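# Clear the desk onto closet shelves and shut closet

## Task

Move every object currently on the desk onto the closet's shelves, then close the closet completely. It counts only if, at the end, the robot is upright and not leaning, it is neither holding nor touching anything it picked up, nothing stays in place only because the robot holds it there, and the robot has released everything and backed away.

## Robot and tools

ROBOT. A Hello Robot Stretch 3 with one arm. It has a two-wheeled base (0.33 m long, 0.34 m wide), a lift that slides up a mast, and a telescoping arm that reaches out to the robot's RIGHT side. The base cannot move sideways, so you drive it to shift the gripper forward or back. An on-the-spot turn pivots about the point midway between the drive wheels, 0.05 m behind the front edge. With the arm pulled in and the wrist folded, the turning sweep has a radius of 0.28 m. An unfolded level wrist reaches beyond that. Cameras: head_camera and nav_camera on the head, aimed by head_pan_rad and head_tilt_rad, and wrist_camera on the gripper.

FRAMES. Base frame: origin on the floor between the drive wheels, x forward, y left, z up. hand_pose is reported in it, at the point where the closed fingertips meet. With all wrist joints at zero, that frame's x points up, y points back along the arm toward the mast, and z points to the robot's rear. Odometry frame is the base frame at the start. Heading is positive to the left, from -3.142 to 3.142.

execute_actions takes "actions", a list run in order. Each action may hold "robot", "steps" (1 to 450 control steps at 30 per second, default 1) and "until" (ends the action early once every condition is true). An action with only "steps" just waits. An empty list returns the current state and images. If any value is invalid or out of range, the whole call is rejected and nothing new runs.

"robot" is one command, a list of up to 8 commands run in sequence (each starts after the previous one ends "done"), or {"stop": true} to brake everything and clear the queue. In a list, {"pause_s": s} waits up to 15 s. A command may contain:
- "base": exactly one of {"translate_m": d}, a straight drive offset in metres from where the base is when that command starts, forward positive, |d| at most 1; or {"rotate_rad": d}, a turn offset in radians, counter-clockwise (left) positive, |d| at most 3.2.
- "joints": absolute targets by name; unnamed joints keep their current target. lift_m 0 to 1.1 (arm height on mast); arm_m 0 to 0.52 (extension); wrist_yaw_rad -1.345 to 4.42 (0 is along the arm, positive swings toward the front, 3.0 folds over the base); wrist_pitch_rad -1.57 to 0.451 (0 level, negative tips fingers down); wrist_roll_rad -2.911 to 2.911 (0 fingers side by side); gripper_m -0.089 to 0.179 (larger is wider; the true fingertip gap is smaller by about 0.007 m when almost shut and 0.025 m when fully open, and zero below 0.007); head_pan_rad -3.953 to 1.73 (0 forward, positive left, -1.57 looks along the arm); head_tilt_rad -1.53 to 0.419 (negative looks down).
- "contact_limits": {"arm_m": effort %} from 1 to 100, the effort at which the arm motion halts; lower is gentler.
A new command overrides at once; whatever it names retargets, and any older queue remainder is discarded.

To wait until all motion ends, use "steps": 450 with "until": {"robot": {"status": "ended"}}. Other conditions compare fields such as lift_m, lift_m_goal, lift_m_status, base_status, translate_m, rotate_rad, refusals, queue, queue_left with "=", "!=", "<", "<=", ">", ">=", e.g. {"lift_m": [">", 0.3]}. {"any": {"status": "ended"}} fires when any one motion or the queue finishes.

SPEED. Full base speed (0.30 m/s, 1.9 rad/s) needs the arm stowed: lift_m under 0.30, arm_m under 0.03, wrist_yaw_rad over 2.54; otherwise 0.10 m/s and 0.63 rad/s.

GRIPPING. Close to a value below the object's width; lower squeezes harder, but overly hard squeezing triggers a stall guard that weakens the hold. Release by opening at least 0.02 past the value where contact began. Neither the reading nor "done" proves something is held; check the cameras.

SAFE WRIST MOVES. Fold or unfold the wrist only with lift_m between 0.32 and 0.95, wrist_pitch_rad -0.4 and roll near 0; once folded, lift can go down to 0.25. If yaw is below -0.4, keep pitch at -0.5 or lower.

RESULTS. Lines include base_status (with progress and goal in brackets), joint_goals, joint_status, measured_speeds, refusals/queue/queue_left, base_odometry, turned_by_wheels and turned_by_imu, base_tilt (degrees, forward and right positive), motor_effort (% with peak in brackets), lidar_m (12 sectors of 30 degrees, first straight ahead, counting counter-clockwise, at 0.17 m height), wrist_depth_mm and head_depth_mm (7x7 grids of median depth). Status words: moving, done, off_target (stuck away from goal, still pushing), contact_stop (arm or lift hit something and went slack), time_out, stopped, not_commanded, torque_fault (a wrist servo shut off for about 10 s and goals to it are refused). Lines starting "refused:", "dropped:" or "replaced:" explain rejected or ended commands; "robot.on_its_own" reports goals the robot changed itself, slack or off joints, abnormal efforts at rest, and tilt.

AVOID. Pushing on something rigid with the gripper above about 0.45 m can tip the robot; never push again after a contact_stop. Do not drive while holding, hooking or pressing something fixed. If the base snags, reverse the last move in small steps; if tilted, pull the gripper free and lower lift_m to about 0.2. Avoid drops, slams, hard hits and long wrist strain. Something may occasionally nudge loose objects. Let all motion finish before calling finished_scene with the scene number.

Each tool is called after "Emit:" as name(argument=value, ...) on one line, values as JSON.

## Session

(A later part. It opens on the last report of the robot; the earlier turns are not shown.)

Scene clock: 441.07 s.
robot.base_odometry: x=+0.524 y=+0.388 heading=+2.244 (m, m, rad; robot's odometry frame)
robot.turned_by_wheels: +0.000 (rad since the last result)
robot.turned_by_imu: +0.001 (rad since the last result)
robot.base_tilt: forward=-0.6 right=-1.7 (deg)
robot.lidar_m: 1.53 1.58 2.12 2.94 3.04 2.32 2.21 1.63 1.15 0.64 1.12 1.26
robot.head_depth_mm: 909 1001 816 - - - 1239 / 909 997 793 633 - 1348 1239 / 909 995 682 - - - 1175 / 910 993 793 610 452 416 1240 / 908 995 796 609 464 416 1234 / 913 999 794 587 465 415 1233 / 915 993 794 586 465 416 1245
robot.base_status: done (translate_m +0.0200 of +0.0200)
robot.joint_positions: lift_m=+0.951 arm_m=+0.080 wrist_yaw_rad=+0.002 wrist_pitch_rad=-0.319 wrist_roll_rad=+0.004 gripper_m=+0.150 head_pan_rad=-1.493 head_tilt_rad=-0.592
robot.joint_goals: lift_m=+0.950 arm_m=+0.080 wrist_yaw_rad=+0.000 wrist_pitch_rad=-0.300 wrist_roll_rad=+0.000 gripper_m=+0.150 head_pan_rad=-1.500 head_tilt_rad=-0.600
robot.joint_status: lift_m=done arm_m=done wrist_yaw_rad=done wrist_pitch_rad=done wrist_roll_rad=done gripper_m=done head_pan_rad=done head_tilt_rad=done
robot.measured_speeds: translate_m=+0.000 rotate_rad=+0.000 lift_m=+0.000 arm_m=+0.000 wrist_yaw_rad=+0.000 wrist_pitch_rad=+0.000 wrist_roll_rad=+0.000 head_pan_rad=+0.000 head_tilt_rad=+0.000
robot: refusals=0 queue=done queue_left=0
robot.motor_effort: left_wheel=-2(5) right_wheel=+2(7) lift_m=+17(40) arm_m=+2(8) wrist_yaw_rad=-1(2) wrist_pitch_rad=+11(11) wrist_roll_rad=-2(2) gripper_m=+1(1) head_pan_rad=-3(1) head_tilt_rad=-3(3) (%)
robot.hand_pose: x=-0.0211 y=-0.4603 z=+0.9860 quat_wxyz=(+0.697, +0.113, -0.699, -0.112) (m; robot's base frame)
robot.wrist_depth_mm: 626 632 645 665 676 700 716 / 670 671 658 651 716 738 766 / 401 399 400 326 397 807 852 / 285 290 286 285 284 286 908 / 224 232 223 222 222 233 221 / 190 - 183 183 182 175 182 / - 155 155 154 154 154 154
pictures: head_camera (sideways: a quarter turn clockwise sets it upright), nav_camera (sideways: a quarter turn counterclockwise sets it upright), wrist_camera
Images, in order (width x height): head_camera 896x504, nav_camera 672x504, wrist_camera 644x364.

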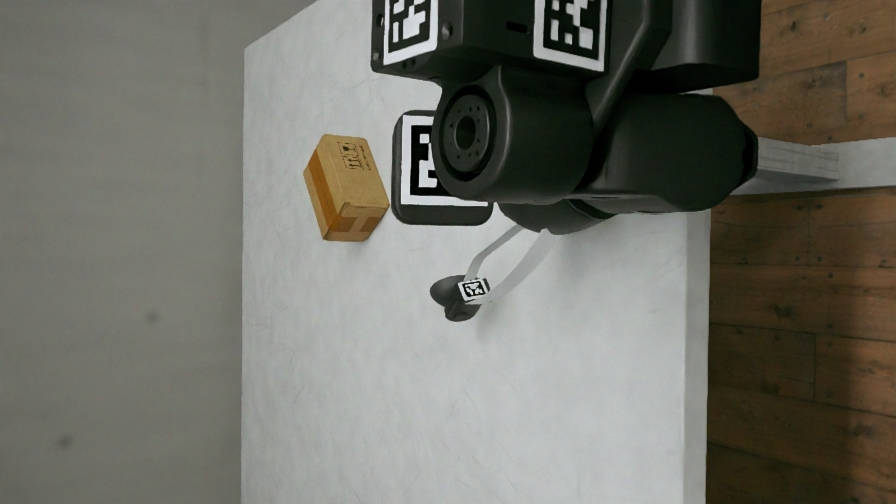

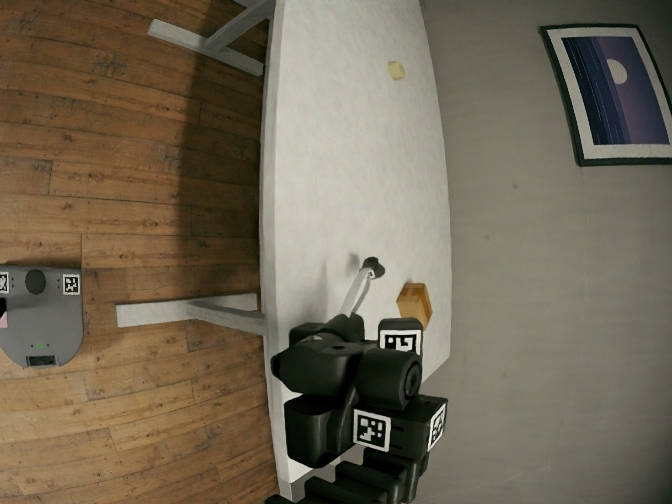

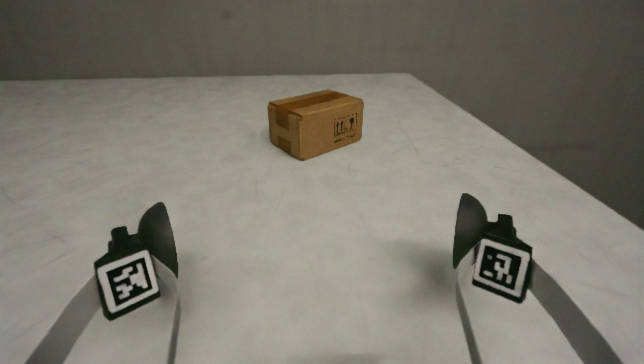

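Emit:
execute_actions(actions=[{"robot":{"joints":{"lift_m":0.94,"arm_m":0.18}},"steps":450,"until":{"robot":{"status":"ended"}}}])

Scene clock: 445.63 s.
robot.base_odometry: x=+0.524 y=+0.388 heading=+2.244 (m, m, rad; robot's odometry frame)
robot.turned_by_wheels: +0.000 (rad since the last result)
robot.turned_by_imu: +0.001 (rad since the last result)
robot.base_tilt: forward=-0.6 right=-1.7 (deg)
robot.lidar_m: 1.53 1.58 2.12 2.94 3.05 2.33 2.21 1.62 1.14 0.64 1.12 1.26
robot.head_depth_mm: 906 999 937 - 446 416 1240 / 909 995 887 - 452 416 1232 / 910 995 860 - 439 416 1180 / 910 994 794 566 466 416 1237 / 915 996 792 585 464 415 1239 / 913 996 792 586 465 416 1239 / 910 996 794 588 466 415 1241
robot.base_status: done (translate_m +0.0200 of +0.0200)
robot.joint_positions: lift_m=+0.941 arm_m=+0.180 wrist_yaw_rad=+0.002 wrist_pitch_rad=-0.319 wrist_roll_rad=+0.004 gripper_m=+0.150 head_pan_rad=-1.493 head_tilt_rad=-0.592
robot.joint_goals: lift_m=+0.940 arm_m=+0.180 wrist_yaw_rad=+0.000 wrist_pitch_rad=-0.300 wrist_roll_rad=+0.000 gripper_m=+0.150 head_pan_rad=-1.500 head_tilt_rad=-0.600
robot.joint_status: lift_m=done arm_m=done wrist_yaw_rad=done wrist_pitch_rad=done wrist_roll_rad=done gripper_m=done head_pan_rad=done head_tilt_rad=done
robot.measured_speeds: translate_m=+0.000 rotate_rad=+0.000 lift_m=+0.000 arm_m=+0.000 wrist_yaw_rad=+0.000 wrist_pitch_rad=+0.000 wrist_roll_rad=+0.000 head_pan_rad=+0.000 head_tilt_rad=+0.000
robot: refusals=0 queue=done queue_left=0
robot.motor_effort: left_wheel=-3(2) right_wheel=+2(2) lift_m=+17(15) arm_m=+4(4) wrist_yaw_rad=-1(2) wrist_pitch_rad=+11(11) wrist_roll_rad=-2(2) gripper_m=+0(1) head_pan_rad=-1(1) head_tilt_rad=-3(3) (%)
robot.hand_pose: x=-0.0211 y=-0.5604 z=+0.9761 quat_wxyz=(+0.697, +0.113, -0.699, -0.112) (m; robot's base frame)
robot.wrist_depth_mm: 552 556 559 589 599 603 624 / 570 583 596 620 626 656 666 / 371 372 367 240 370 687 719 / 268 268 252 233 266 264 783 / 207 216 207 207 207 215 207 / 173 - 169 169 169 162 169 / - 144 144 144 143 142 142
pictures: head_camera (sideways: a quarter turn clockwise sets it upright), nav_camera (sideways: a quarter turn counterclockwise sets it upright), wrist_camera
Images, in order (width x height): head_camera 896x504, nav_camera 672x504, wrist_camera 644x364.

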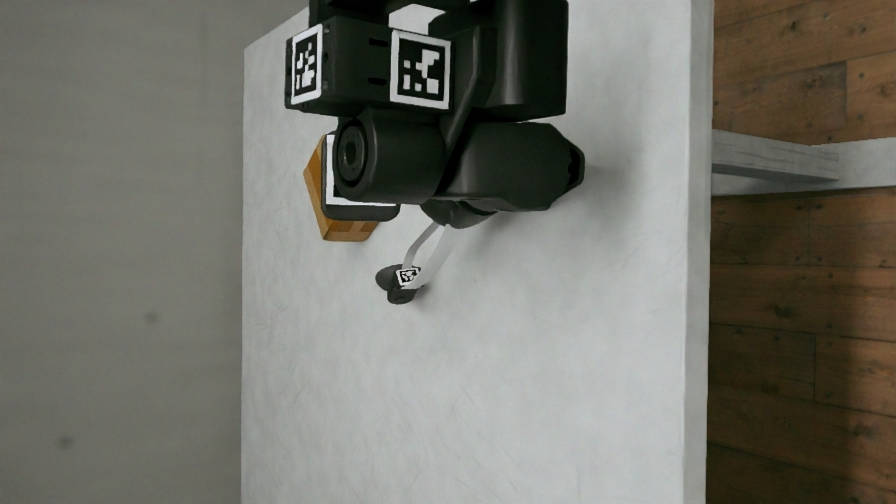

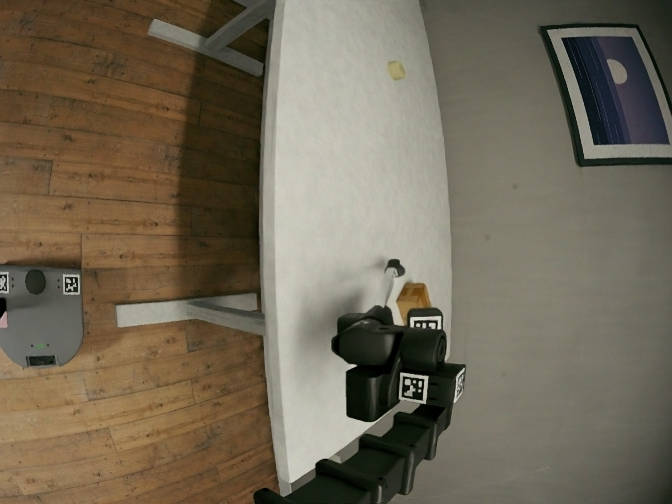

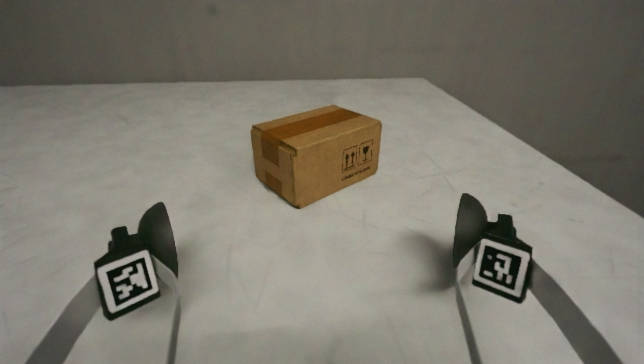

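Emit:
execute_actions(actions=[{"robot":[{"joints":{"gripper_m":0.179}},{"joints":{"arm_m":0.26}}],"steps":450,"until":{"robot":{"status":"ended"}}},{"actions":0,"steps":1}])

Emit:
execute_actions(actions=[{"robot":[{"joints":{"gripper_m":0.179}},{"joints":{"arm_m":0.26}}],"steps":450,"until":{"robot":{"status":"ended"}}}])


Scene clock: 453.17 s.
robot.base_odometry: x=+0.524 y=+0.388 heading=+2.244 (m, m, rad; robot's odometry frame)
robot.turned_by_wheels: +0.000 (rad since the last result)
robot.turned_by_imu: +0.001 (rad since the last result)
robot.base_tilt: forward=-0.6 right=-1.7 (deg)
robot.lidar_m: 1.53 1.58 2.12 2.95 3.04 2.32 2.21 1.63 1.14 0.64 1.12 1.25
robot.head_depth_mm: 906 1003 - 555 465 416 1230 / 908 997 - 544 466 415 1232 / 908 998 - - 465 416 1176 / 907 995 816 587 465 416 1243 / 911 991 793 586 466 416 1246 / 912 990 795 586 465 416 1236 / 910 992 796 587 465 416 1232
robot.base_status: done (translate_m +0.0200 of +0.0200)
robot.joint_positions: lift_m=+0.941 arm_m=+0.260 wrist_yaw_rad=+0.002 wrist_pitch_rad=-0.319 wrist_roll_rad=+0.004 gripper_m=+0.179 head_pan_rad=-1.493 head_tilt_rad=-0.592
robot.joint_goals: lift_m=+0.940 arm_m=+0.260 wrist_yaw_rad=+0.000 wrist_pitch_rad=-0.300 wrist_roll_rad=+0.000 gripper_m=+0.179 head_pan_rad=-1.500 head_tilt_rad=-0.600
robot.joint_status: lift_m=done arm_m=done wrist_yaw_rad=done wrist_pitch_rad=done wrist_roll_rad=done gripper_m=done head_pan_rad=done head_tilt_rad=done
robot.measured_speeds: translate_m=+0.000 rotate_rad=+0.000 lift_m=+0.000 arm_m=+0.000 wrist_yaw_rad=+0.000 wrist_pitch_rad=+0.000 wrist_roll_rad=+0.000 head_pan_rad=+0.000 head_tilt_rad=+0.000
robot: refusals=0 queue=done queue_left=0
robot.motor_effort: left_wheel=-3(3) right_wheel=+2(2) lift_m=+17(17) arm_m=+4(4) wrist_yaw_rad=-2(2) wrist_pitch_rad=+11(11) wrist_roll_rad=-2(2) gripper_m=+1(100) head_pan_rad=-1(1) head_tilt_rad=-3(3) (%)
robot.hand_pose: x=-0.0211 y=-0.6403 z=+0.9761 quat_wxyz=(+0.697, +0.113, -0.699, -0.112) (m; robot's base frame)
robot.wrist_depth_mm: 484 485 491 513 520 533 546 / 517 508 531 546 544 568 596 / 371 373 369 368 371 605 631 / 265 267 238 167 239 263 679 / 212 211 189 154 198 216 205 / - 165 169 163 169 164 169 / 139 144 143 144 143 142 142
pictures: head_camera (sideways: a quarter turn clockwise sets it upright), nav_camera (sideways: a quarter turn counterclockwise sets it upright), wrist_camera
Images, in order (width x height): head_camera 896x504, nav_camera 672x504, wrist_camera 644x364.

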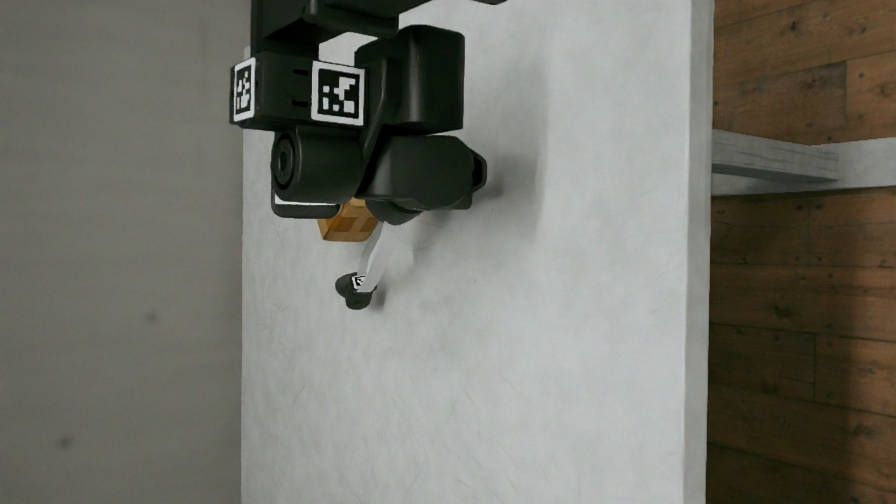

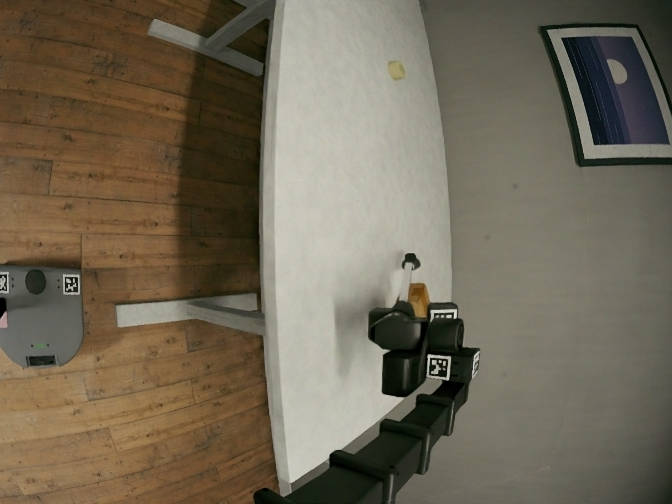

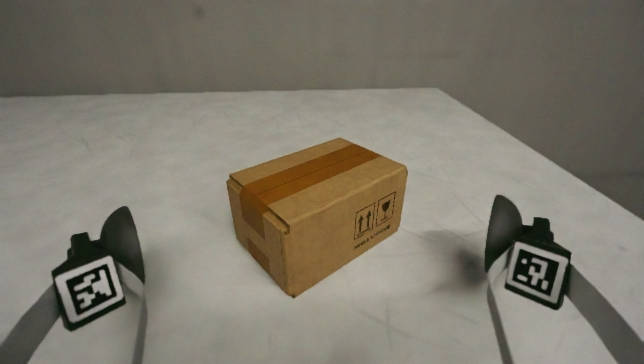

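Emit:
execute_actions(actions=[{"robot":[{"joints":{"arm_m":0.30}},{"joints":{"gripper_m":0.04}},{"pause_s":1},{"joints":{"lift_m":1.0}}],"steps":450,"until":{"robot":{"status":"ended"}}}])

Scene clock: 461.33 s.
robot.base_odometry: x=+0.524 y=+0.388 heading=+2.244 (m, m, rad; robot's odometry frame)
robot.turned_by_wheels: +0.000 (rad since the last result)
robot.turned_by_imu: +0.001 (rad since the last result)
robot.base_tilt: forward=-0.6 right=-1.7 (deg)
robot.lidar_m: 1.53 1.58 2.12 2.94 3.03 2.32 2.21 1.63 1.14 0.64 1.11 1.26
robot.head_depth_mm: 905 - 754 585 464 416 1226 / 896 - 719 585 464 416 1238 / 909 - - 586 465 415 1180 / 905 990 793 585 463 416 1238 / 910 995 794 585 464 416 1242 / 907 989 794 586 465 416 1240 / 910 993 788 585 466 416 1242
robot.base_status: done (translate_m +0.0200 of +0.0200)
robot.joint_positions: lift_m=+0.999 arm_m=+0.300 wrist_yaw_rad=-0.001 wrist_pitch_rad=-0.325 wrist_roll_rad=+0.004 gripper_m=+0.041 head_pan_rad=-1.493 head_tilt_rad=-0.593
robot.joint_goals: lift_m=+1.000 arm_m=+0.300 wrist_yaw_rad=+0.000 wrist_pitch_rad=-0.300 wrist_roll_rad=+0.000 gripper_m=+0.040 head_pan_rad=-1.500 head_tilt_rad=-0.600
robot.joint_status: lift_m=done arm_m=done wrist_yaw_rad=done wrist_pitch_rad=done wrist_roll_rad=done gripper_m=done head_pan_rad=done head_tilt_rad=done
robot.measured_speeds: translate_m=+0.000 rotate_rad=+0.000 lift_m=+0.000 arm_m=+0.000 wrist_yaw_rad=+0.000 wrist_pitch_rad=+0.000 wrist_roll_rad=+0.000 head_pan_rad=+0.000 head_tilt_rad=+0.000
robot: refusals=0 queue=done queue_left=0
robot.motor_effort: left_wheel=-2(8) right_wheel=+2(8) lift_m=+44(44) arm_m=+3(5) wrist_yaw_rad=+0(2) wrist_pitch_rad=+15(15) wrist_roll_rad=-2(3) gripper_m=-15(100) head_pan_rad=-2(2) head_tilt_rad=-3(3) (%)
robot.hand_pose: x=-0.0216 y=-0.6798 z=+1.0335 quat_wxyz=(+0.697, +0.114, -0.699, -0.115) (m; robot's base frame)
robot.wrist_depth_mm: 450 457 464 481 488 493 506 / 484 493 497 512 522 545 551 / 507 531 537 518 514 582 608 / 372 375 373 166 372 610 681 / 290 290 153 143 284 291 728 / 240 240 225 157 225 240 248 / 204 205 202 204 203 202 203
pictures: head_camera (sideways: a quarter turn clockwise sets it upright), nav_camera (sideways: a quarter turn counterclockwise sets it upright), wrist_camera
Images, in order (width x height): head_camera 896x504, nav_camera 672x504, wrist_camera 644x364.

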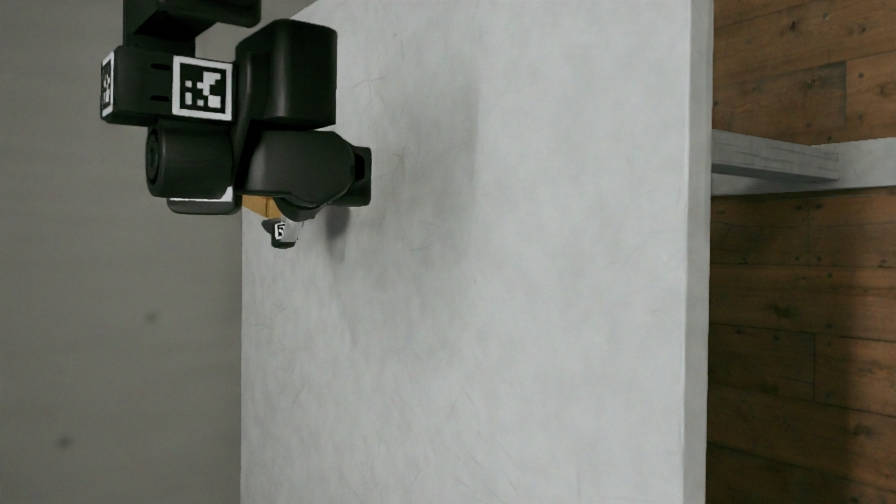

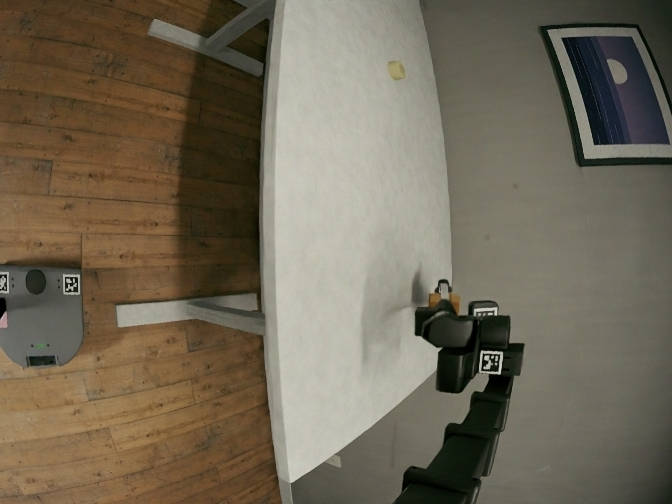

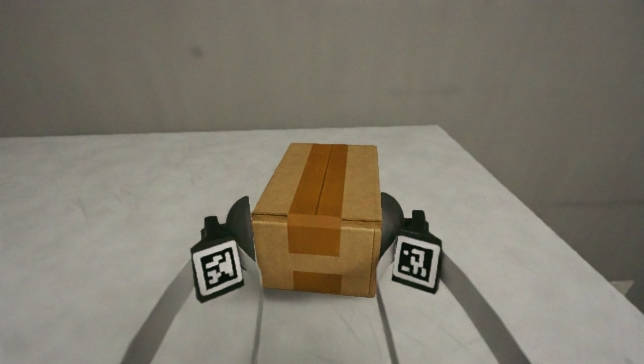

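Emit:
execute_actions(actions=[{"robot":[{"joints":{"lift_m":1.04,"arm_m":0.0},"base":{"translate_m":0.3}},{"joints":{"wrist_yaw_rad":1.57,"head_pan_rad":0,"head_tilt_rad":-0.3}},{"base":{"rotate_rad":1.77}},{"base":{"translate_m":1.0}},{"base":{"translate_m":1.0}}],"steps":450,"until":{"robot":{"status":"ended"}}},{"steps":450,"until":{"robot":{"status":"ended"}}},{"steps":450,"until":{"robot":{"status":"ended"}}}])

Scene clock: 508.20 s.
robot.base_odometry: x=-0.949 y=-0.909 heading=-2.270 (m, m, rad; robot's odometry frame)
robot.turned_by_wheels: +1.770 (rad since the last result)
robot.turned_by_imu: +1.798 (rad since the last result)
robot.base_tilt: forward=-0.6 right=-1.7 (deg)
robot.lidar_m: 1.06 1.11 1.72 2.18 2.42 3.07 2.83 1.92 1.60 1.59 1.76 1.00
robot.head_depth_mm: 1402 1501 1570 1518 1448 1110 1177 / 1420 1522 1613 1669 1654 1897 1494 / 1451 1545 1626 1647 1663 1899 1495 / 1468 1578 1654 1655 1673 1890 1508 / 1503 1587 1685 1761 1729 1809 1460 / 886 938 982 1049 1118 1197 1310 / 876 937 994 1063 1137 1233 1335
robot.base_status: done (translate_m +1.0000 of +1.0000)
robot.joint_positions: lift_m=+1.039 arm_m=+0.000 wrist_yaw_rad=+1.568 wrist_pitch_rad=-0.325 wrist_roll_rad=+0.004 gripper_m=+0.041 head_pan_rad=-0.007 head_tilt_rad=-0.310
robot.joint_goals: lift_m=+1.040 arm_m=+0.000 wrist_yaw_rad=+1.570 wrist_pitch_rad=-0.300 wrist_roll_rad=+0.000 gripper_m=+0.040 head_pan_rad=+0.000 head_tilt_rad=-0.300
robot.joint_status: lift_m=done arm_m=done wrist_yaw_rad=done wrist_pitch_rad=done wrist_roll_rad=done gripper_m=done head_pan_rad=done head_tilt_rad=done
robot.measured_speeds: translate_m=+0.000 rotate_rad=+0.000 lift_m=+0.000 arm_m=+0.000 wrist_yaw_rad=+0.000 wrist_pitch_rad=+0.000 wrist_roll_rad=+0.000 head_pan_rad=+0.000 head_tilt_rad=+0.000
robot: refusals=0 queue=done queue_left=0
robot.motor_effort: left_wheel=-3(7) right_wheel=+2(7) lift_m=+43(40) arm_m=-2(2) wrist_yaw_rad=+0(1) wrist_pitch_rad=+15(15) wrist_roll_rad=-2(2) gripper_m=-15(15) head_pan_rad=+1(27) head_tilt_rad=+4(19) (%)
robot.hand_pose: x=+0.2137 y=-0.1461 z=+1.0735 quat_wxyz=(+0.574, +0.575, -0.414, +0.410) (m; robot's base frame)
robot.wrist_depth_mm: 930 863 - - 761 - - / 987 934 - - 805 - - / - - - - 910 - - / - - - 166 990 - - / - - 152 141 - - - / - - - 156 - - - / - - - - - - -
pictures: head_camera (sideways: a quarter turn clockwise sets it upright), nav_camera (sideways: a quarter turn counterclockwise sets it upright), wrist_camera
Images, in order (width x height): head_camera 896x504, nav_camera 672x504, wrist_camera 644x364.

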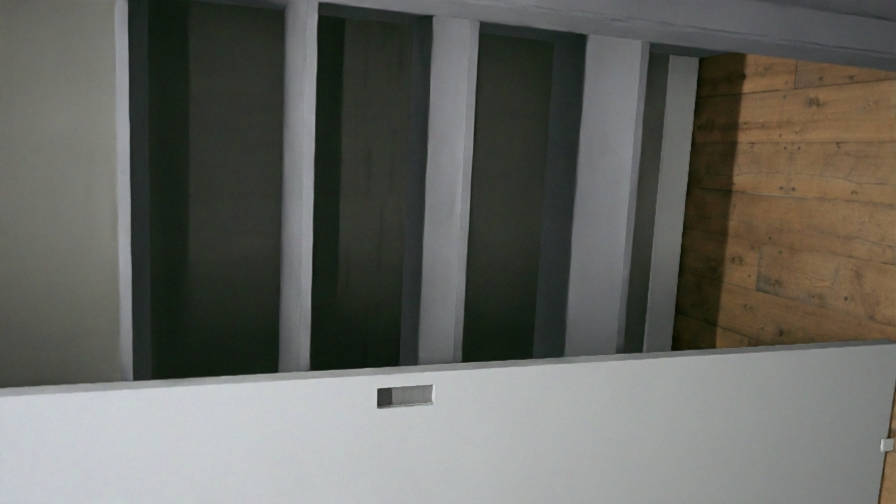

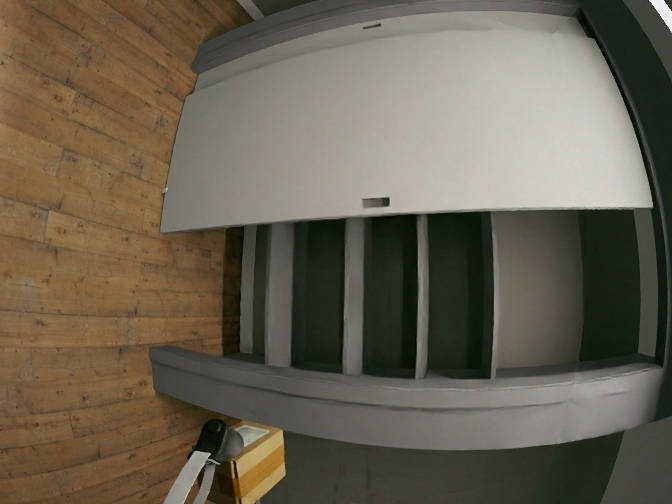

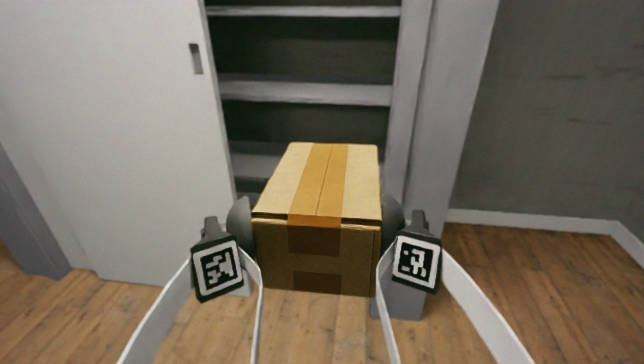

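Emit:
execute_actions(actions=[{"robot":[{"base":{"translate_m":0.58},"joints":{"lift_m":0.94}},{"base":{"rotate_rad":1.42},"joints":{"head_pan_rad":-1.57,"head_tilt_rad":-0.5}}],"steps":450,"until":{"robot":{"status":"ended"}}}])

Scene clock: 525.07 s.
robot.base_odometry: x=-1.323 y=-1.353 heading=-0.850 (m, m, rad; robot's odometry frame)
robot.turned_by_wheels: +1.420 (rad since the last result)
robot.turned_by_imu: +1.429 (rad since the last result)
robot.base_tilt: forward=-0.6 right=-1.7 (deg)
robot.lidar_m: 2.07 2.18 3.06 3.15 2.33 1.74 1.69 0.57 0.51 1.15 0.49 0.63
robot.head_depth_mm: 950 885 1129 917 1222 - - / 950 882 1126 918 1261 - - / 957 882 1127 918 1262 1092 - / 956 883 1123 916 1257 1108 1307 / 960 879 1128 917 1258 1113 1310 / 962 880 1134 963 1256 1111 1327 / 963 884 1132 958 1266 1074 1362
robot.base_status: done (rotate_rad +1.4199 of +1.4200)
robot.joint_positions: lift_m=+0.940 arm_m=+0.000 wrist_yaw_rad=+1.568 wrist_pitch_rad=-0.326 wrist_roll_rad=+0.004 gripper_m=+0.041 head_pan_rad=-1.563 head_tilt_rad=-0.494
robot.joint_goals: lift_m=+0.940 arm_m=+0.000 wrist_yaw_rad=+1.570 wrist_pitch_rad=-0.300 wrist_roll_rad=+0.000 gripper_m=+0.040 head_pan_rad=-1.570 head_tilt_rad=-0.500
robot.joint_status: lift_m=done arm_m=done wrist_yaw_rad=done wrist_pitch_rad=done wrist_roll_rad=done gripper_m=done head_pan_rad=done head_tilt_rad=done
robot.measured_speeds: translate_m=+0.000 rotate_rad=+0.000 lift_m=+0.000 arm_m=+0.000 wrist_yaw_rad=+0.000 wrist_pitch_rad=+0.000 wrist_roll_rad=+0.000 head_pan_rad=+0.000 head_tilt_rad=+0.000
robot: refusals=0 queue=done queue_left=0
robot.motor_effort: left_wheel=-2(7) right_wheel=+2(7) lift_m=+18(44) arm_m=-2(2) wrist_yaw_rad=+1(0) wrist_pitch_rad=+15(15) wrist_roll_rad=-2(2) gripper_m=-15(15) head_pan_rad=-1(26) head_tilt_rad=-3(15) (%)
robot.hand_pose: x=+0.2137 y=-0.1461 z=+0.9744 quat_wxyz=(+0.575, +0.575, -0.414, +0.410) (m; robot's base frame)
robot.wrist_depth_mm: - - - - 994 482 322 / - - - - - 477 322 / - - - - 913 481 321 / - - - 165 818 476 319 / - - 151 142 653 480 323 / - - - 157 827 446 320 / - - - - 961 446 323
pictures: head_camera (sideways: a quarter turn clockwise sets it upright), nav_camera (sideways: a quarter turn counterclockwise sets it upright), wrist_camera
Images, in order (width x height): head_camera 896x504, nav_camera 672x504, wrist_camera 644x364.

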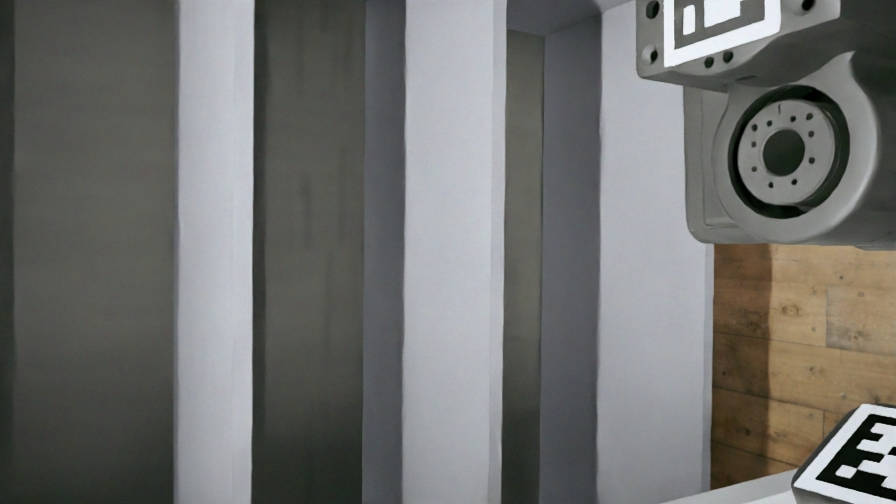

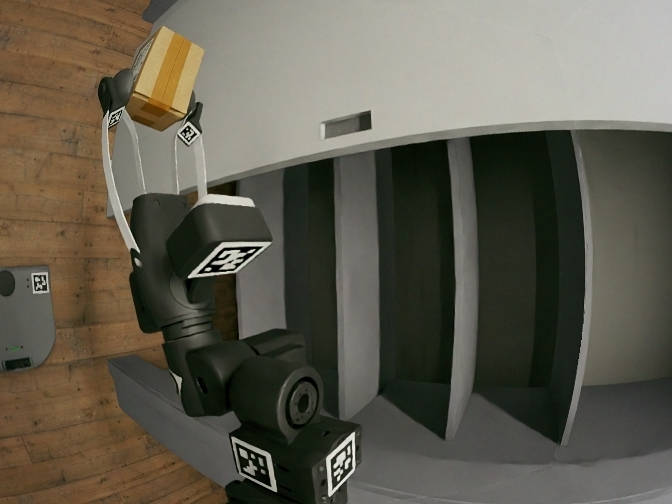

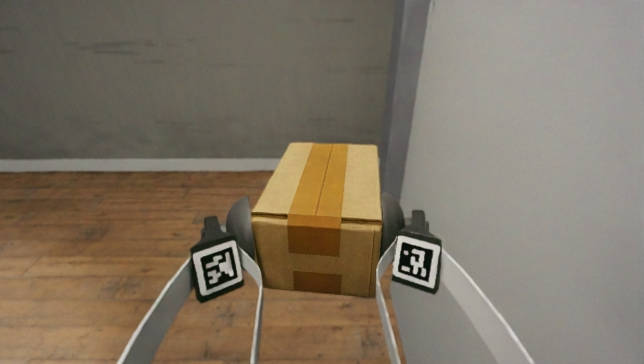

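Emit:
execute_actions(actions=[{"robot":[{"joints":{"wrist_yaw_rad":0,"lift_m":0.92}},{"joints":{"arm_m":0.16}}],"steps":450,"until":{"robot":{"status":"ended"}}}])

Scene clock: 536.30 s.
robot.base_odometry: x=-1.323 y=-1.353 heading=-0.850 (m, m, rad; robot's odometry frame)
robot.turned_by_wheels: +0.000 (rad since the last result)
robot.turned_by_imu: +0.001 (rad since the last result)
robot.base_tilt: forward=-0.6 right=-1.7 (deg)
robot.lidar_m: 2.08 2.18 3.04 3.14 2.33 1.74 1.69 0.57 0.51 1.15 0.49 0.63
robot.head_depth_mm: 953 881 1124 1011 - 1285 1246 / 955 882 1130 1012 - 1481 1308 / 955 886 1124 1013 - 1490 1313 / 955 883 1120 1012 - 1439 1314 / 958 884 1136 937 1262 1110 1303 / 960 880 1126 958 1273 1105 1310 / 961 878 1143 959 1268 1075 701
robot.base_status: done (rotate_rad +1.4199 of +1.4200)
robot.joint_positions: lift_m=+0.920 arm_m=+0.160 wrist_yaw_rad=+0.001 wrist_pitch_rad=-0.326 wrist_roll_rad=+0.004 gripper_m=+0.041 head_pan_rad=-1.563 head_tilt_rad=-0.494
robot.joint_goals: lift_m=+0.920 arm_m=+0.160 wrist_yaw_rad=+0.000 wrist_pitch_rad=-0.300 wrist_roll_rad=+0.000 gripper_m=+0.040 head_pan_rad=-1.570 head_tilt_rad=-0.500
robot.joint_status: lift_m=done arm_m=done wrist_yaw_rad=done wrist_pitch_rad=done wrist_roll_rad=done gripper_m=done head_pan_rad=done head_tilt_rad=done
robot.measured_speeds: translate_m=+0.000 rotate_rad=+0.000 lift_m=+0.000 arm_m=+0.000 wrist_yaw_rad=+0.000 wrist_pitch_rad=+0.000 wrist_roll_rad=+0.000 head_pan_rad=+0.000 head_tilt_rad=+0.000
robot: refusals=0 queue=done queue_left=0
robot.motor_effort: left_wheel=-3(3) right_wheel=+2(2) lift_m=+18(19) arm_m=+3(12) wrist_yaw_rad=-2(3) wrist_pitch_rad=+15(15) wrist_roll_rad=-2(2) gripper_m=-14(15) head_pan_rad=-1(2) head_tilt_rad=-3(2) (%)
robot.hand_pose: x=-0.0212 y=-0.5396 z=+0.9544 quat_wxyz=(+0.697, +0.115, -0.699, -0.115) (m; robot's base frame)
robot.wrist_depth_mm: 643 655 641 639 659 623 430 / 701 691 700 697 689 660 444 / 604 615 596 600 599 575 439 / 438 436 440 166 438 435 407 / 841 876 152 142 400 615 426 / 761 749 699 158 700 612 432 / 628 630 637 628 646 594 439
pictures: head_camera (sideways: a quarter turn clockwise sets it upright), nav_camera (sideways: a quarter turn counterclockwise sets it upright), wrist_camera
Images, in order (width x height): head_camera 896x504, nav_camera 672x504, wrist_camera 644x364.

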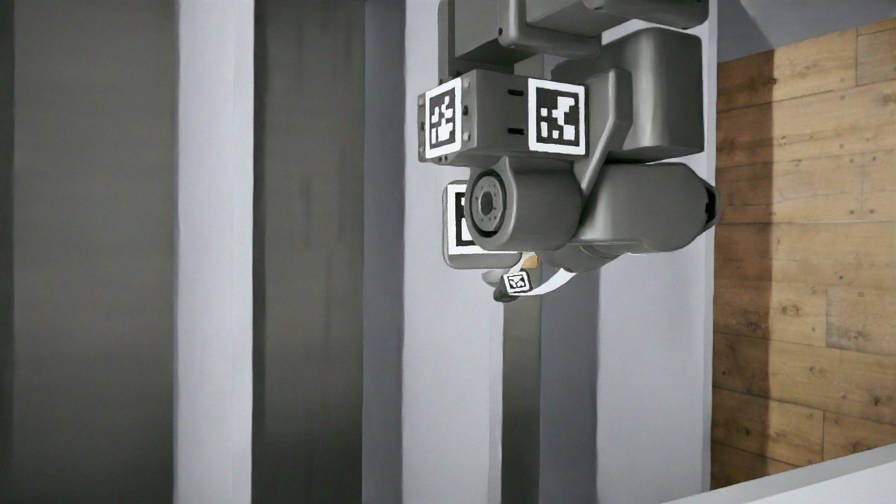

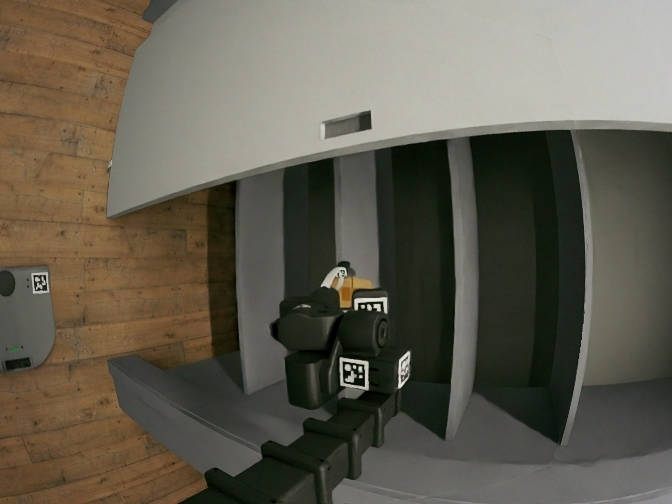

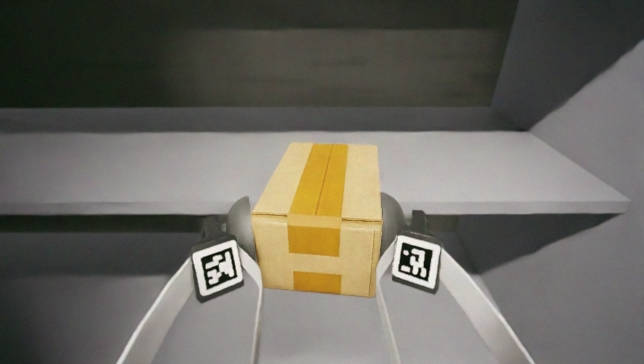

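Emit:
execute_actions(actions=[{"robot":[{"joints":{"lift_m":0.87}},{"joints":{"arm_m":0.38}}],"steps":450,"until":{"robot":{"status":"ended"}}}])

Scene clock: 544.27 s.
robot.base_odometry: x=-1.323 y=-1.353 heading=-0.850 (m, m, rad; robot's odometry frame)
robot.turned_by_wheels: +0.000 (rad since the last result)
robot.turned_by_imu: +0.001 (rad since the last result)
robot.base_tilt: forward=-0.6 right=-1.7 (deg)
robot.lidar_m: 2.08 2.18 3.07 3.17 2.33 1.73 1.68 0.57 0.51 1.15 0.49 0.62
robot.head_depth_mm: 945 882 1127 964 - - 1267 / 954 879 1121 - 1234 1110 1300 / 951 878 1120 - 1262 1107 1319 / 959 876 1124 875 1258 1108 1306 / 958 877 1128 919 1257 1109 1304 / 961 879 1131 960 1261 1109 1304 / 966 880 1133 958 1262 1079 700
robot.base_status: done (rotate_rad +1.4199 of +1.4200)
robot.joint_positions: lift_m=+0.870 arm_m=+0.380 wrist_yaw_rad=+0.001 wrist_pitch_rad=-0.326 wrist_roll_rad=+0.004 gripper_m=+0.041 head_pan_rad=-1.563 head_tilt_rad=-0.494
robot.joint_goals: lift_m=+0.870 arm_m=+0.380 wrist_yaw_rad=+0.000 wrist_pitch_rad=-0.300 wrist_roll_rad=+0.000 gripper_m=+0.040 head_pan_rad=-1.570 head_tilt_rad=-0.500
robot.joint_status: lift_m=done arm_m=done wrist_yaw_rad=done wrist_pitch_rad=done wrist_roll_rad=done gripper_m=done head_pan_rad=done head_tilt_rad=done
robot.measured_speeds: translate_m=+0.000 rotate_rad=+0.000 lift_m=+0.000 arm_m=+0.000 wrist_yaw_rad=+0.000 wrist_pitch_rad=+0.000 wrist_roll_rad=+0.000 head_pan_rad=+0.000 head_tilt_rad=+0.000
robot: refusals=0 queue=done queue_left=0
robot.motor_effort: left_wheel=-3(3) right_wheel=+2(3) lift_m=+18(18) arm_m=+3(2) wrist_yaw_rad=-1(2) wrist_pitch_rad=+15(15) wrist_roll_rad=-2(2) gripper_m=-15(15) head_pan_rad=-2(2) head_tilt_rad=-2(3) (%)
robot.hand_pose: x=-0.0212 y=-0.7596 z=+0.9044 quat_wxyz=(+0.697, +0.115, -0.699, -0.115) (m; robot's base frame)
robot.wrist_depth_mm: 451 450 460 460 450 456 448 / 494 495 492 488 495 502 452 / 472 469 466 468 466 469 427 / 340 335 336 166 336 337 334 / 265 265 152 141 259 266 264 / 219 217 203 157 203 217 215 / 191 191 191 190 192 190 190
pictures: head_camera (sideways: a quarter turn clockwise sets it upright), nav_camera (sideways: a quarter turn counterclockwise sets it upright), wrist_camera
Images, in order (width x height): head_camera 896x504, nav_camera 672x504, wrist_camera 644x364.

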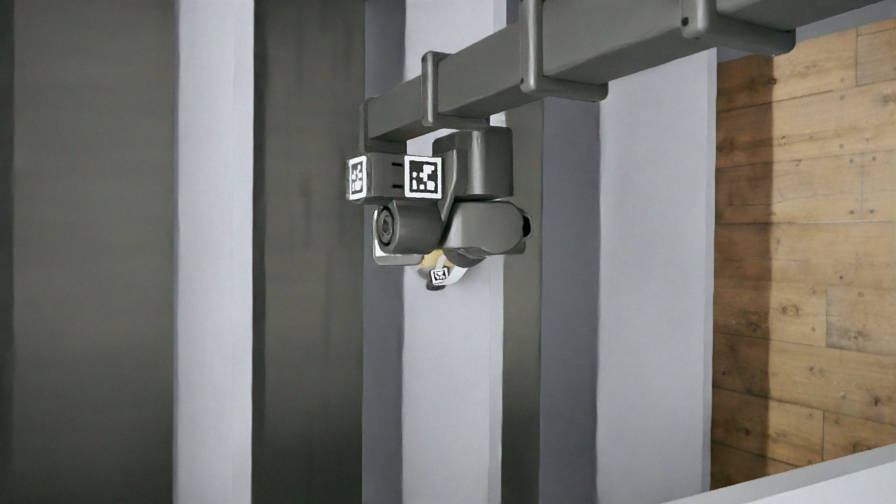

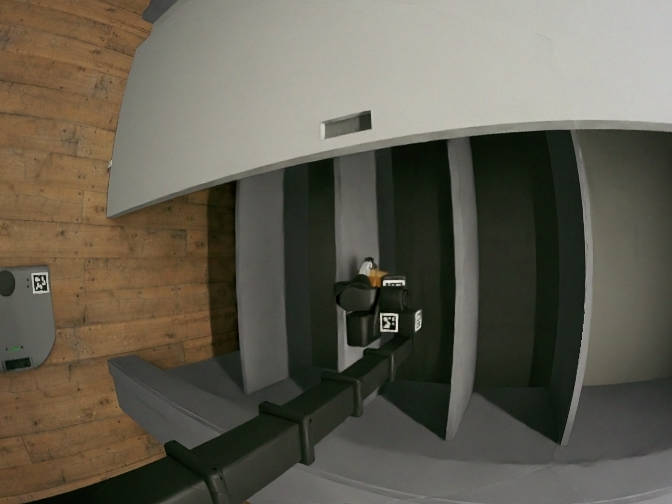

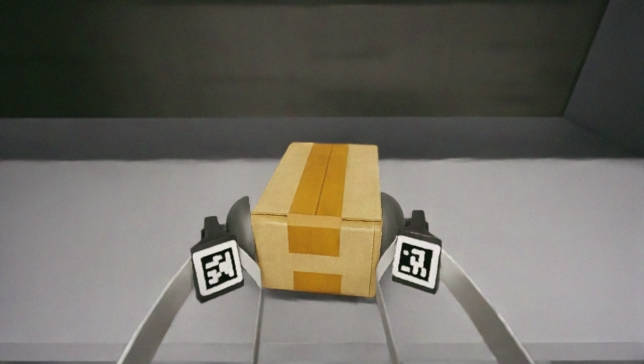

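Emit:
execute_actions(actions=[{"robot":[{"base":{"translate_m":0.1}},{"joints":{"lift_m":0.833}},{"joints":{"gripper_m":0.11}},{"joints":{"arm_m":0.0}},{"joints":{"wrist_yaw_rad":1.57,"lift_m":1.0}}],"steps":450,"until":{"robot":{"status":"ended"}}}])

Scene clock: 558.53 s.
robot.base_odometry: x=-1.257 y=-1.428 heading=-0.850 (m, m, rad; robot's odometry frame)
robot.turned_by_wheels: +0.000 (rad since the last result)
robot.turned_by_imu: +0.002 (rad since the last result)
robot.base_tilt: forward=-0.5 right=-1.8 (deg)
robot.lidar_m: 1.98 2.07 2.90 3.17 2.44 1.84 1.79 0.58 0.59 0.45 0.45 0.63
robot.head_depth_mm: 959 883 1118 1007 - - 1279 / 960 881 1119 917 - - - / 951 882 1133 921 - - - / 960 879 1129 918 1312 1103 - / 960 874 1127 964 1266 1109 - / 965 880 1137 917 1145 589 - / 931 377 409 447 499 548 -
robot.base_status: done (translate_m +0.1000 of +0.1000)
robot.joint_positions: lift_m=+0.999 arm_m=+0.000 wrist_yaw_rad=+1.567 wrist_pitch_rad=-0.319 wrist_roll_rad=+0.004 gripper_m=+0.110 head_pan_rad=-1.563 head_tilt_rad=-0.494
robot.joint_goals: lift_m=+1.000 arm_m=+0.000 wrist_yaw_rad=+1.570 wrist_pitch_rad=-0.300 wrist_roll_rad=+0.000 gripper_m=+0.110 head_pan_rad=-1.570 head_tilt_rad=-0.500
robot.joint_status: lift_m=done arm_m=done wrist_yaw_rad=done wrist_pitch_rad=done wrist_roll_rad=done gripper_m=done head_pan_rad=done head_tilt_rad=done
robot.measured_speeds: translate_m=+0.000 rotate_rad=+0.000 lift_m=+0.000 arm_m=+0.000 wrist_yaw_rad=+0.000 wrist_pitch_rad=+0.000 wrist_roll_rad=+0.000 head_pan_rad=+0.000 head_tilt_rad=+0.000
robot: refusals=0 queue=done queue_left=0
robot.motor_effort: left_wheel=-2(3) right_wheel=+2(7) lift_m=+43(45) arm_m=-2(4) wrist_yaw_rad=+1(1) wrist_pitch_rad=+10(15) wrist_roll_rad=-2(3) gripper_m=+1(100) head_pan_rad=-2(2) head_tilt_rad=-3(2) (%)
robot.hand_pose: x=+0.2144 y=-0.1462 z=+1.0350 quat_wxyz=(+0.573, +0.573, -0.416, +0.412) (m; robot's base frame)
robot.wrist_depth_mm: - - - - 909 483 322 / - - - - 958 486 328 / - - - - - 485 326 / - - - - - 485 327 / - - - - - 457 324 / - - - - - 445 325 / - - - - 990 524 323
pictures: head_camera (sideways: a quarter turn clockwise sets it upright), nav_camera (sideways: a quarter turn counterclockwise sets it upright), wrist_camera
Images, in order (width x height): head_camera 896x504, nav_camera 672x504, wrist_camera 644x364.

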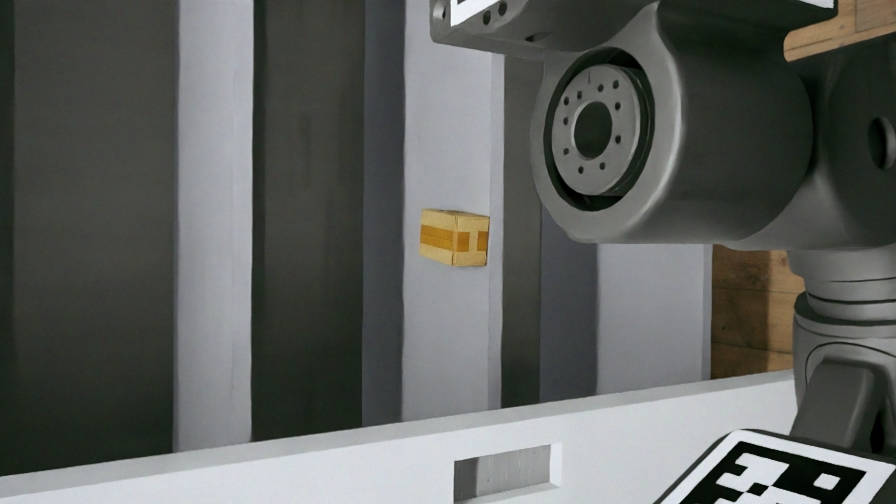

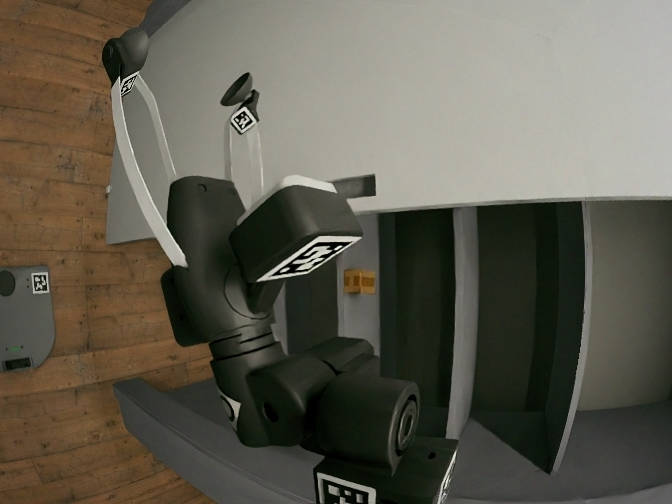

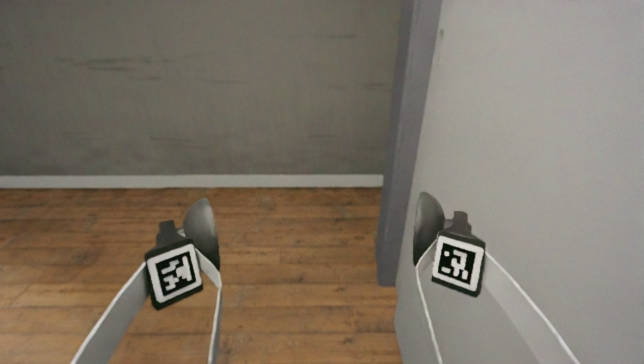

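Emit:
execute_actions(actions=[{"robot":[{"base":{"rotate_rad":1.9},"joints":{"lift_m":1.05,"head_pan_rad":0,"head_tilt_rad":-0.4,"gripper_m":0.12}},{"base":{"translate_m":1.0}},{"base":{"translate_m":1.0}},{"base":{"translate_m":0.4}}],"steps":450,"until":{"robot":{"status":"ended"}}},{"steps":450,"until":{"robot":{"status":"ended"}}},{"steps":100,"until":{"robot":{"status":"ended"}}}])

Scene clock: 598.67 s.
robot.base_odometry: x=-0.062 y=+0.654 heading=+1.050 (m, m, rad; robot's odometry frame)
robot.turned_by_wheels: +1.900 (rad since the last result)
robot.turned_by_imu: +1.930 (rad since the last result)
robot.base_tilt: forward=-0.5 right=-1.7 (deg)
robot.lidar_m: 1.03 1.00 0.90 0.91 1.15 2.37 2.68 3.12 2.85 2.31 1.19 1.38
robot.head_depth_mm: 1114 1188 1244 830 674 1603 - / 1154 1231 1274 831 675 1642 1385 / 1186 1277 1321 825 1597 1691 1392 / 1230 1323 1372 828 1686 1663 1376 / 1279 1376 1436 829 1214 1541 1350 / 1317 1412 1526 826 1802 1690 1393 / 1289 1343 1410 877 1534 1576 1388
robot.base_status: done (translate_m +0.4000 of +0.4000)
robot.joint_positions: lift_m=+1.049 arm_m=+0.000 wrist_yaw_rad=+1.568 wrist_pitch_rad=-0.319 wrist_roll_rad=+0.004 gripper_m=+0.120 head_pan_rad=-0.007 head_tilt_rad=-0.408
robot.joint_goals: lift_m=+1.050 arm_m=+0.000 wrist_yaw_rad=+1.570 wrist_pitch_rad=-0.300 wrist_roll_rad=+0.000 gripper_m=+0.120 head_pan_rad=+0.000 head_tilt_rad=-0.400
robot.joint_status: lift_m=done arm_m=done wrist_yaw_rad=done wrist_pitch_rad=done wrist_roll_rad=done gripper_m=done head_pan_rad=done head_tilt_rad=done
robot.measured_speeds: translate_m=+0.000 rotate_rad=+0.000 lift_m=+0.000 arm_m=+0.000 wrist_yaw_rad=+0.000 wrist_pitch_rad=+0.000 wrist_roll_rad=+0.000 head_pan_rad=+0.000 head_tilt_rad=+0.000
robot: refusals=0 queue=done queue_left=0
robot.motor_effort: left_wheel=-3(7) right_wheel=+2(6) lift_m=+42(47) arm_m=-3(2) wrist_yaw_rad=+1(1) wrist_pitch_rad=+11(11) wrist_roll_rad=-2(2) gripper_m=+0(58) head_pan_rad=+3(27) head_tilt_rad=+3(12) (%)
robot.hand_pose: x=+0.2144 y=-0.1461 z=+1.0851 quat_wxyz=(+0.573, +0.573, -0.416, +0.412) (m; robot's base frame)
robot.wrist_depth_mm: 826 - - - - 977 926 / 847 - - - - - 962 / 863 779 670 664 662 646 665 / 897 - - - 520 475 474 / 954 - - - - - - / 961 - - - - - - / 932 - - - - - -
pictures: head_camera (sideways: a quarter turn clockwise sets it upright), nav_camera (sideways: a quarter turn counterclockwise sets it upright), wrist_camera
Images, in order (width x height): head_camera 896x504, nav_camera 672x504, wrist_camera 644x364.

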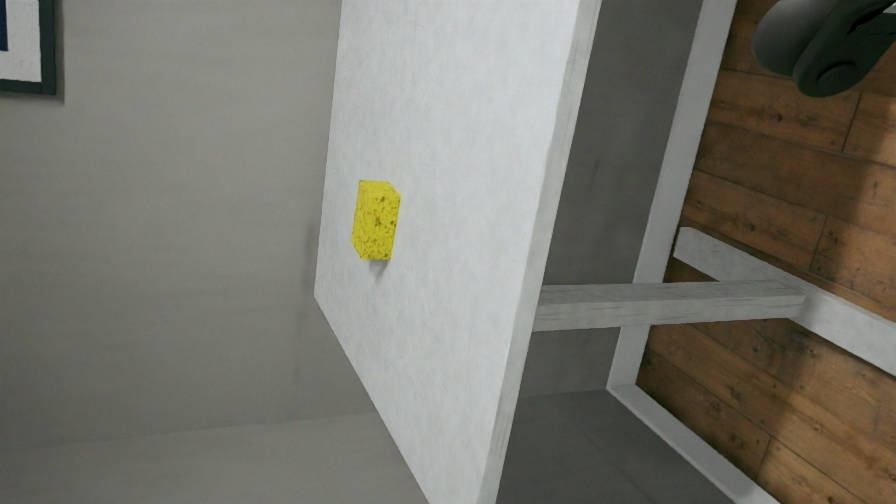

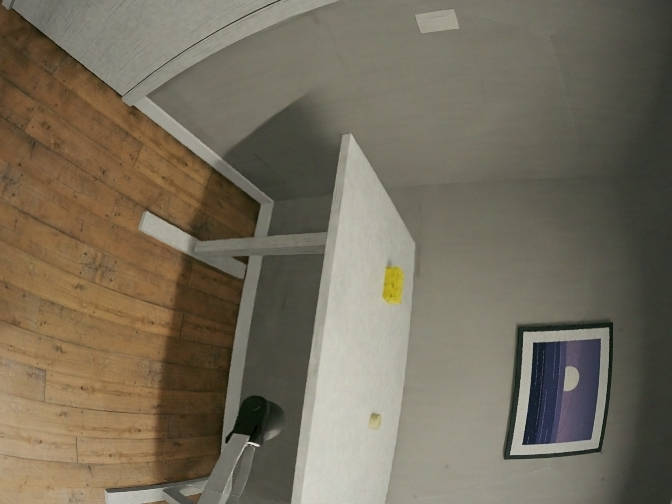

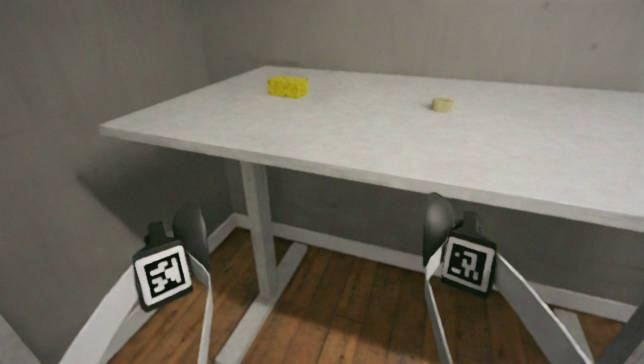

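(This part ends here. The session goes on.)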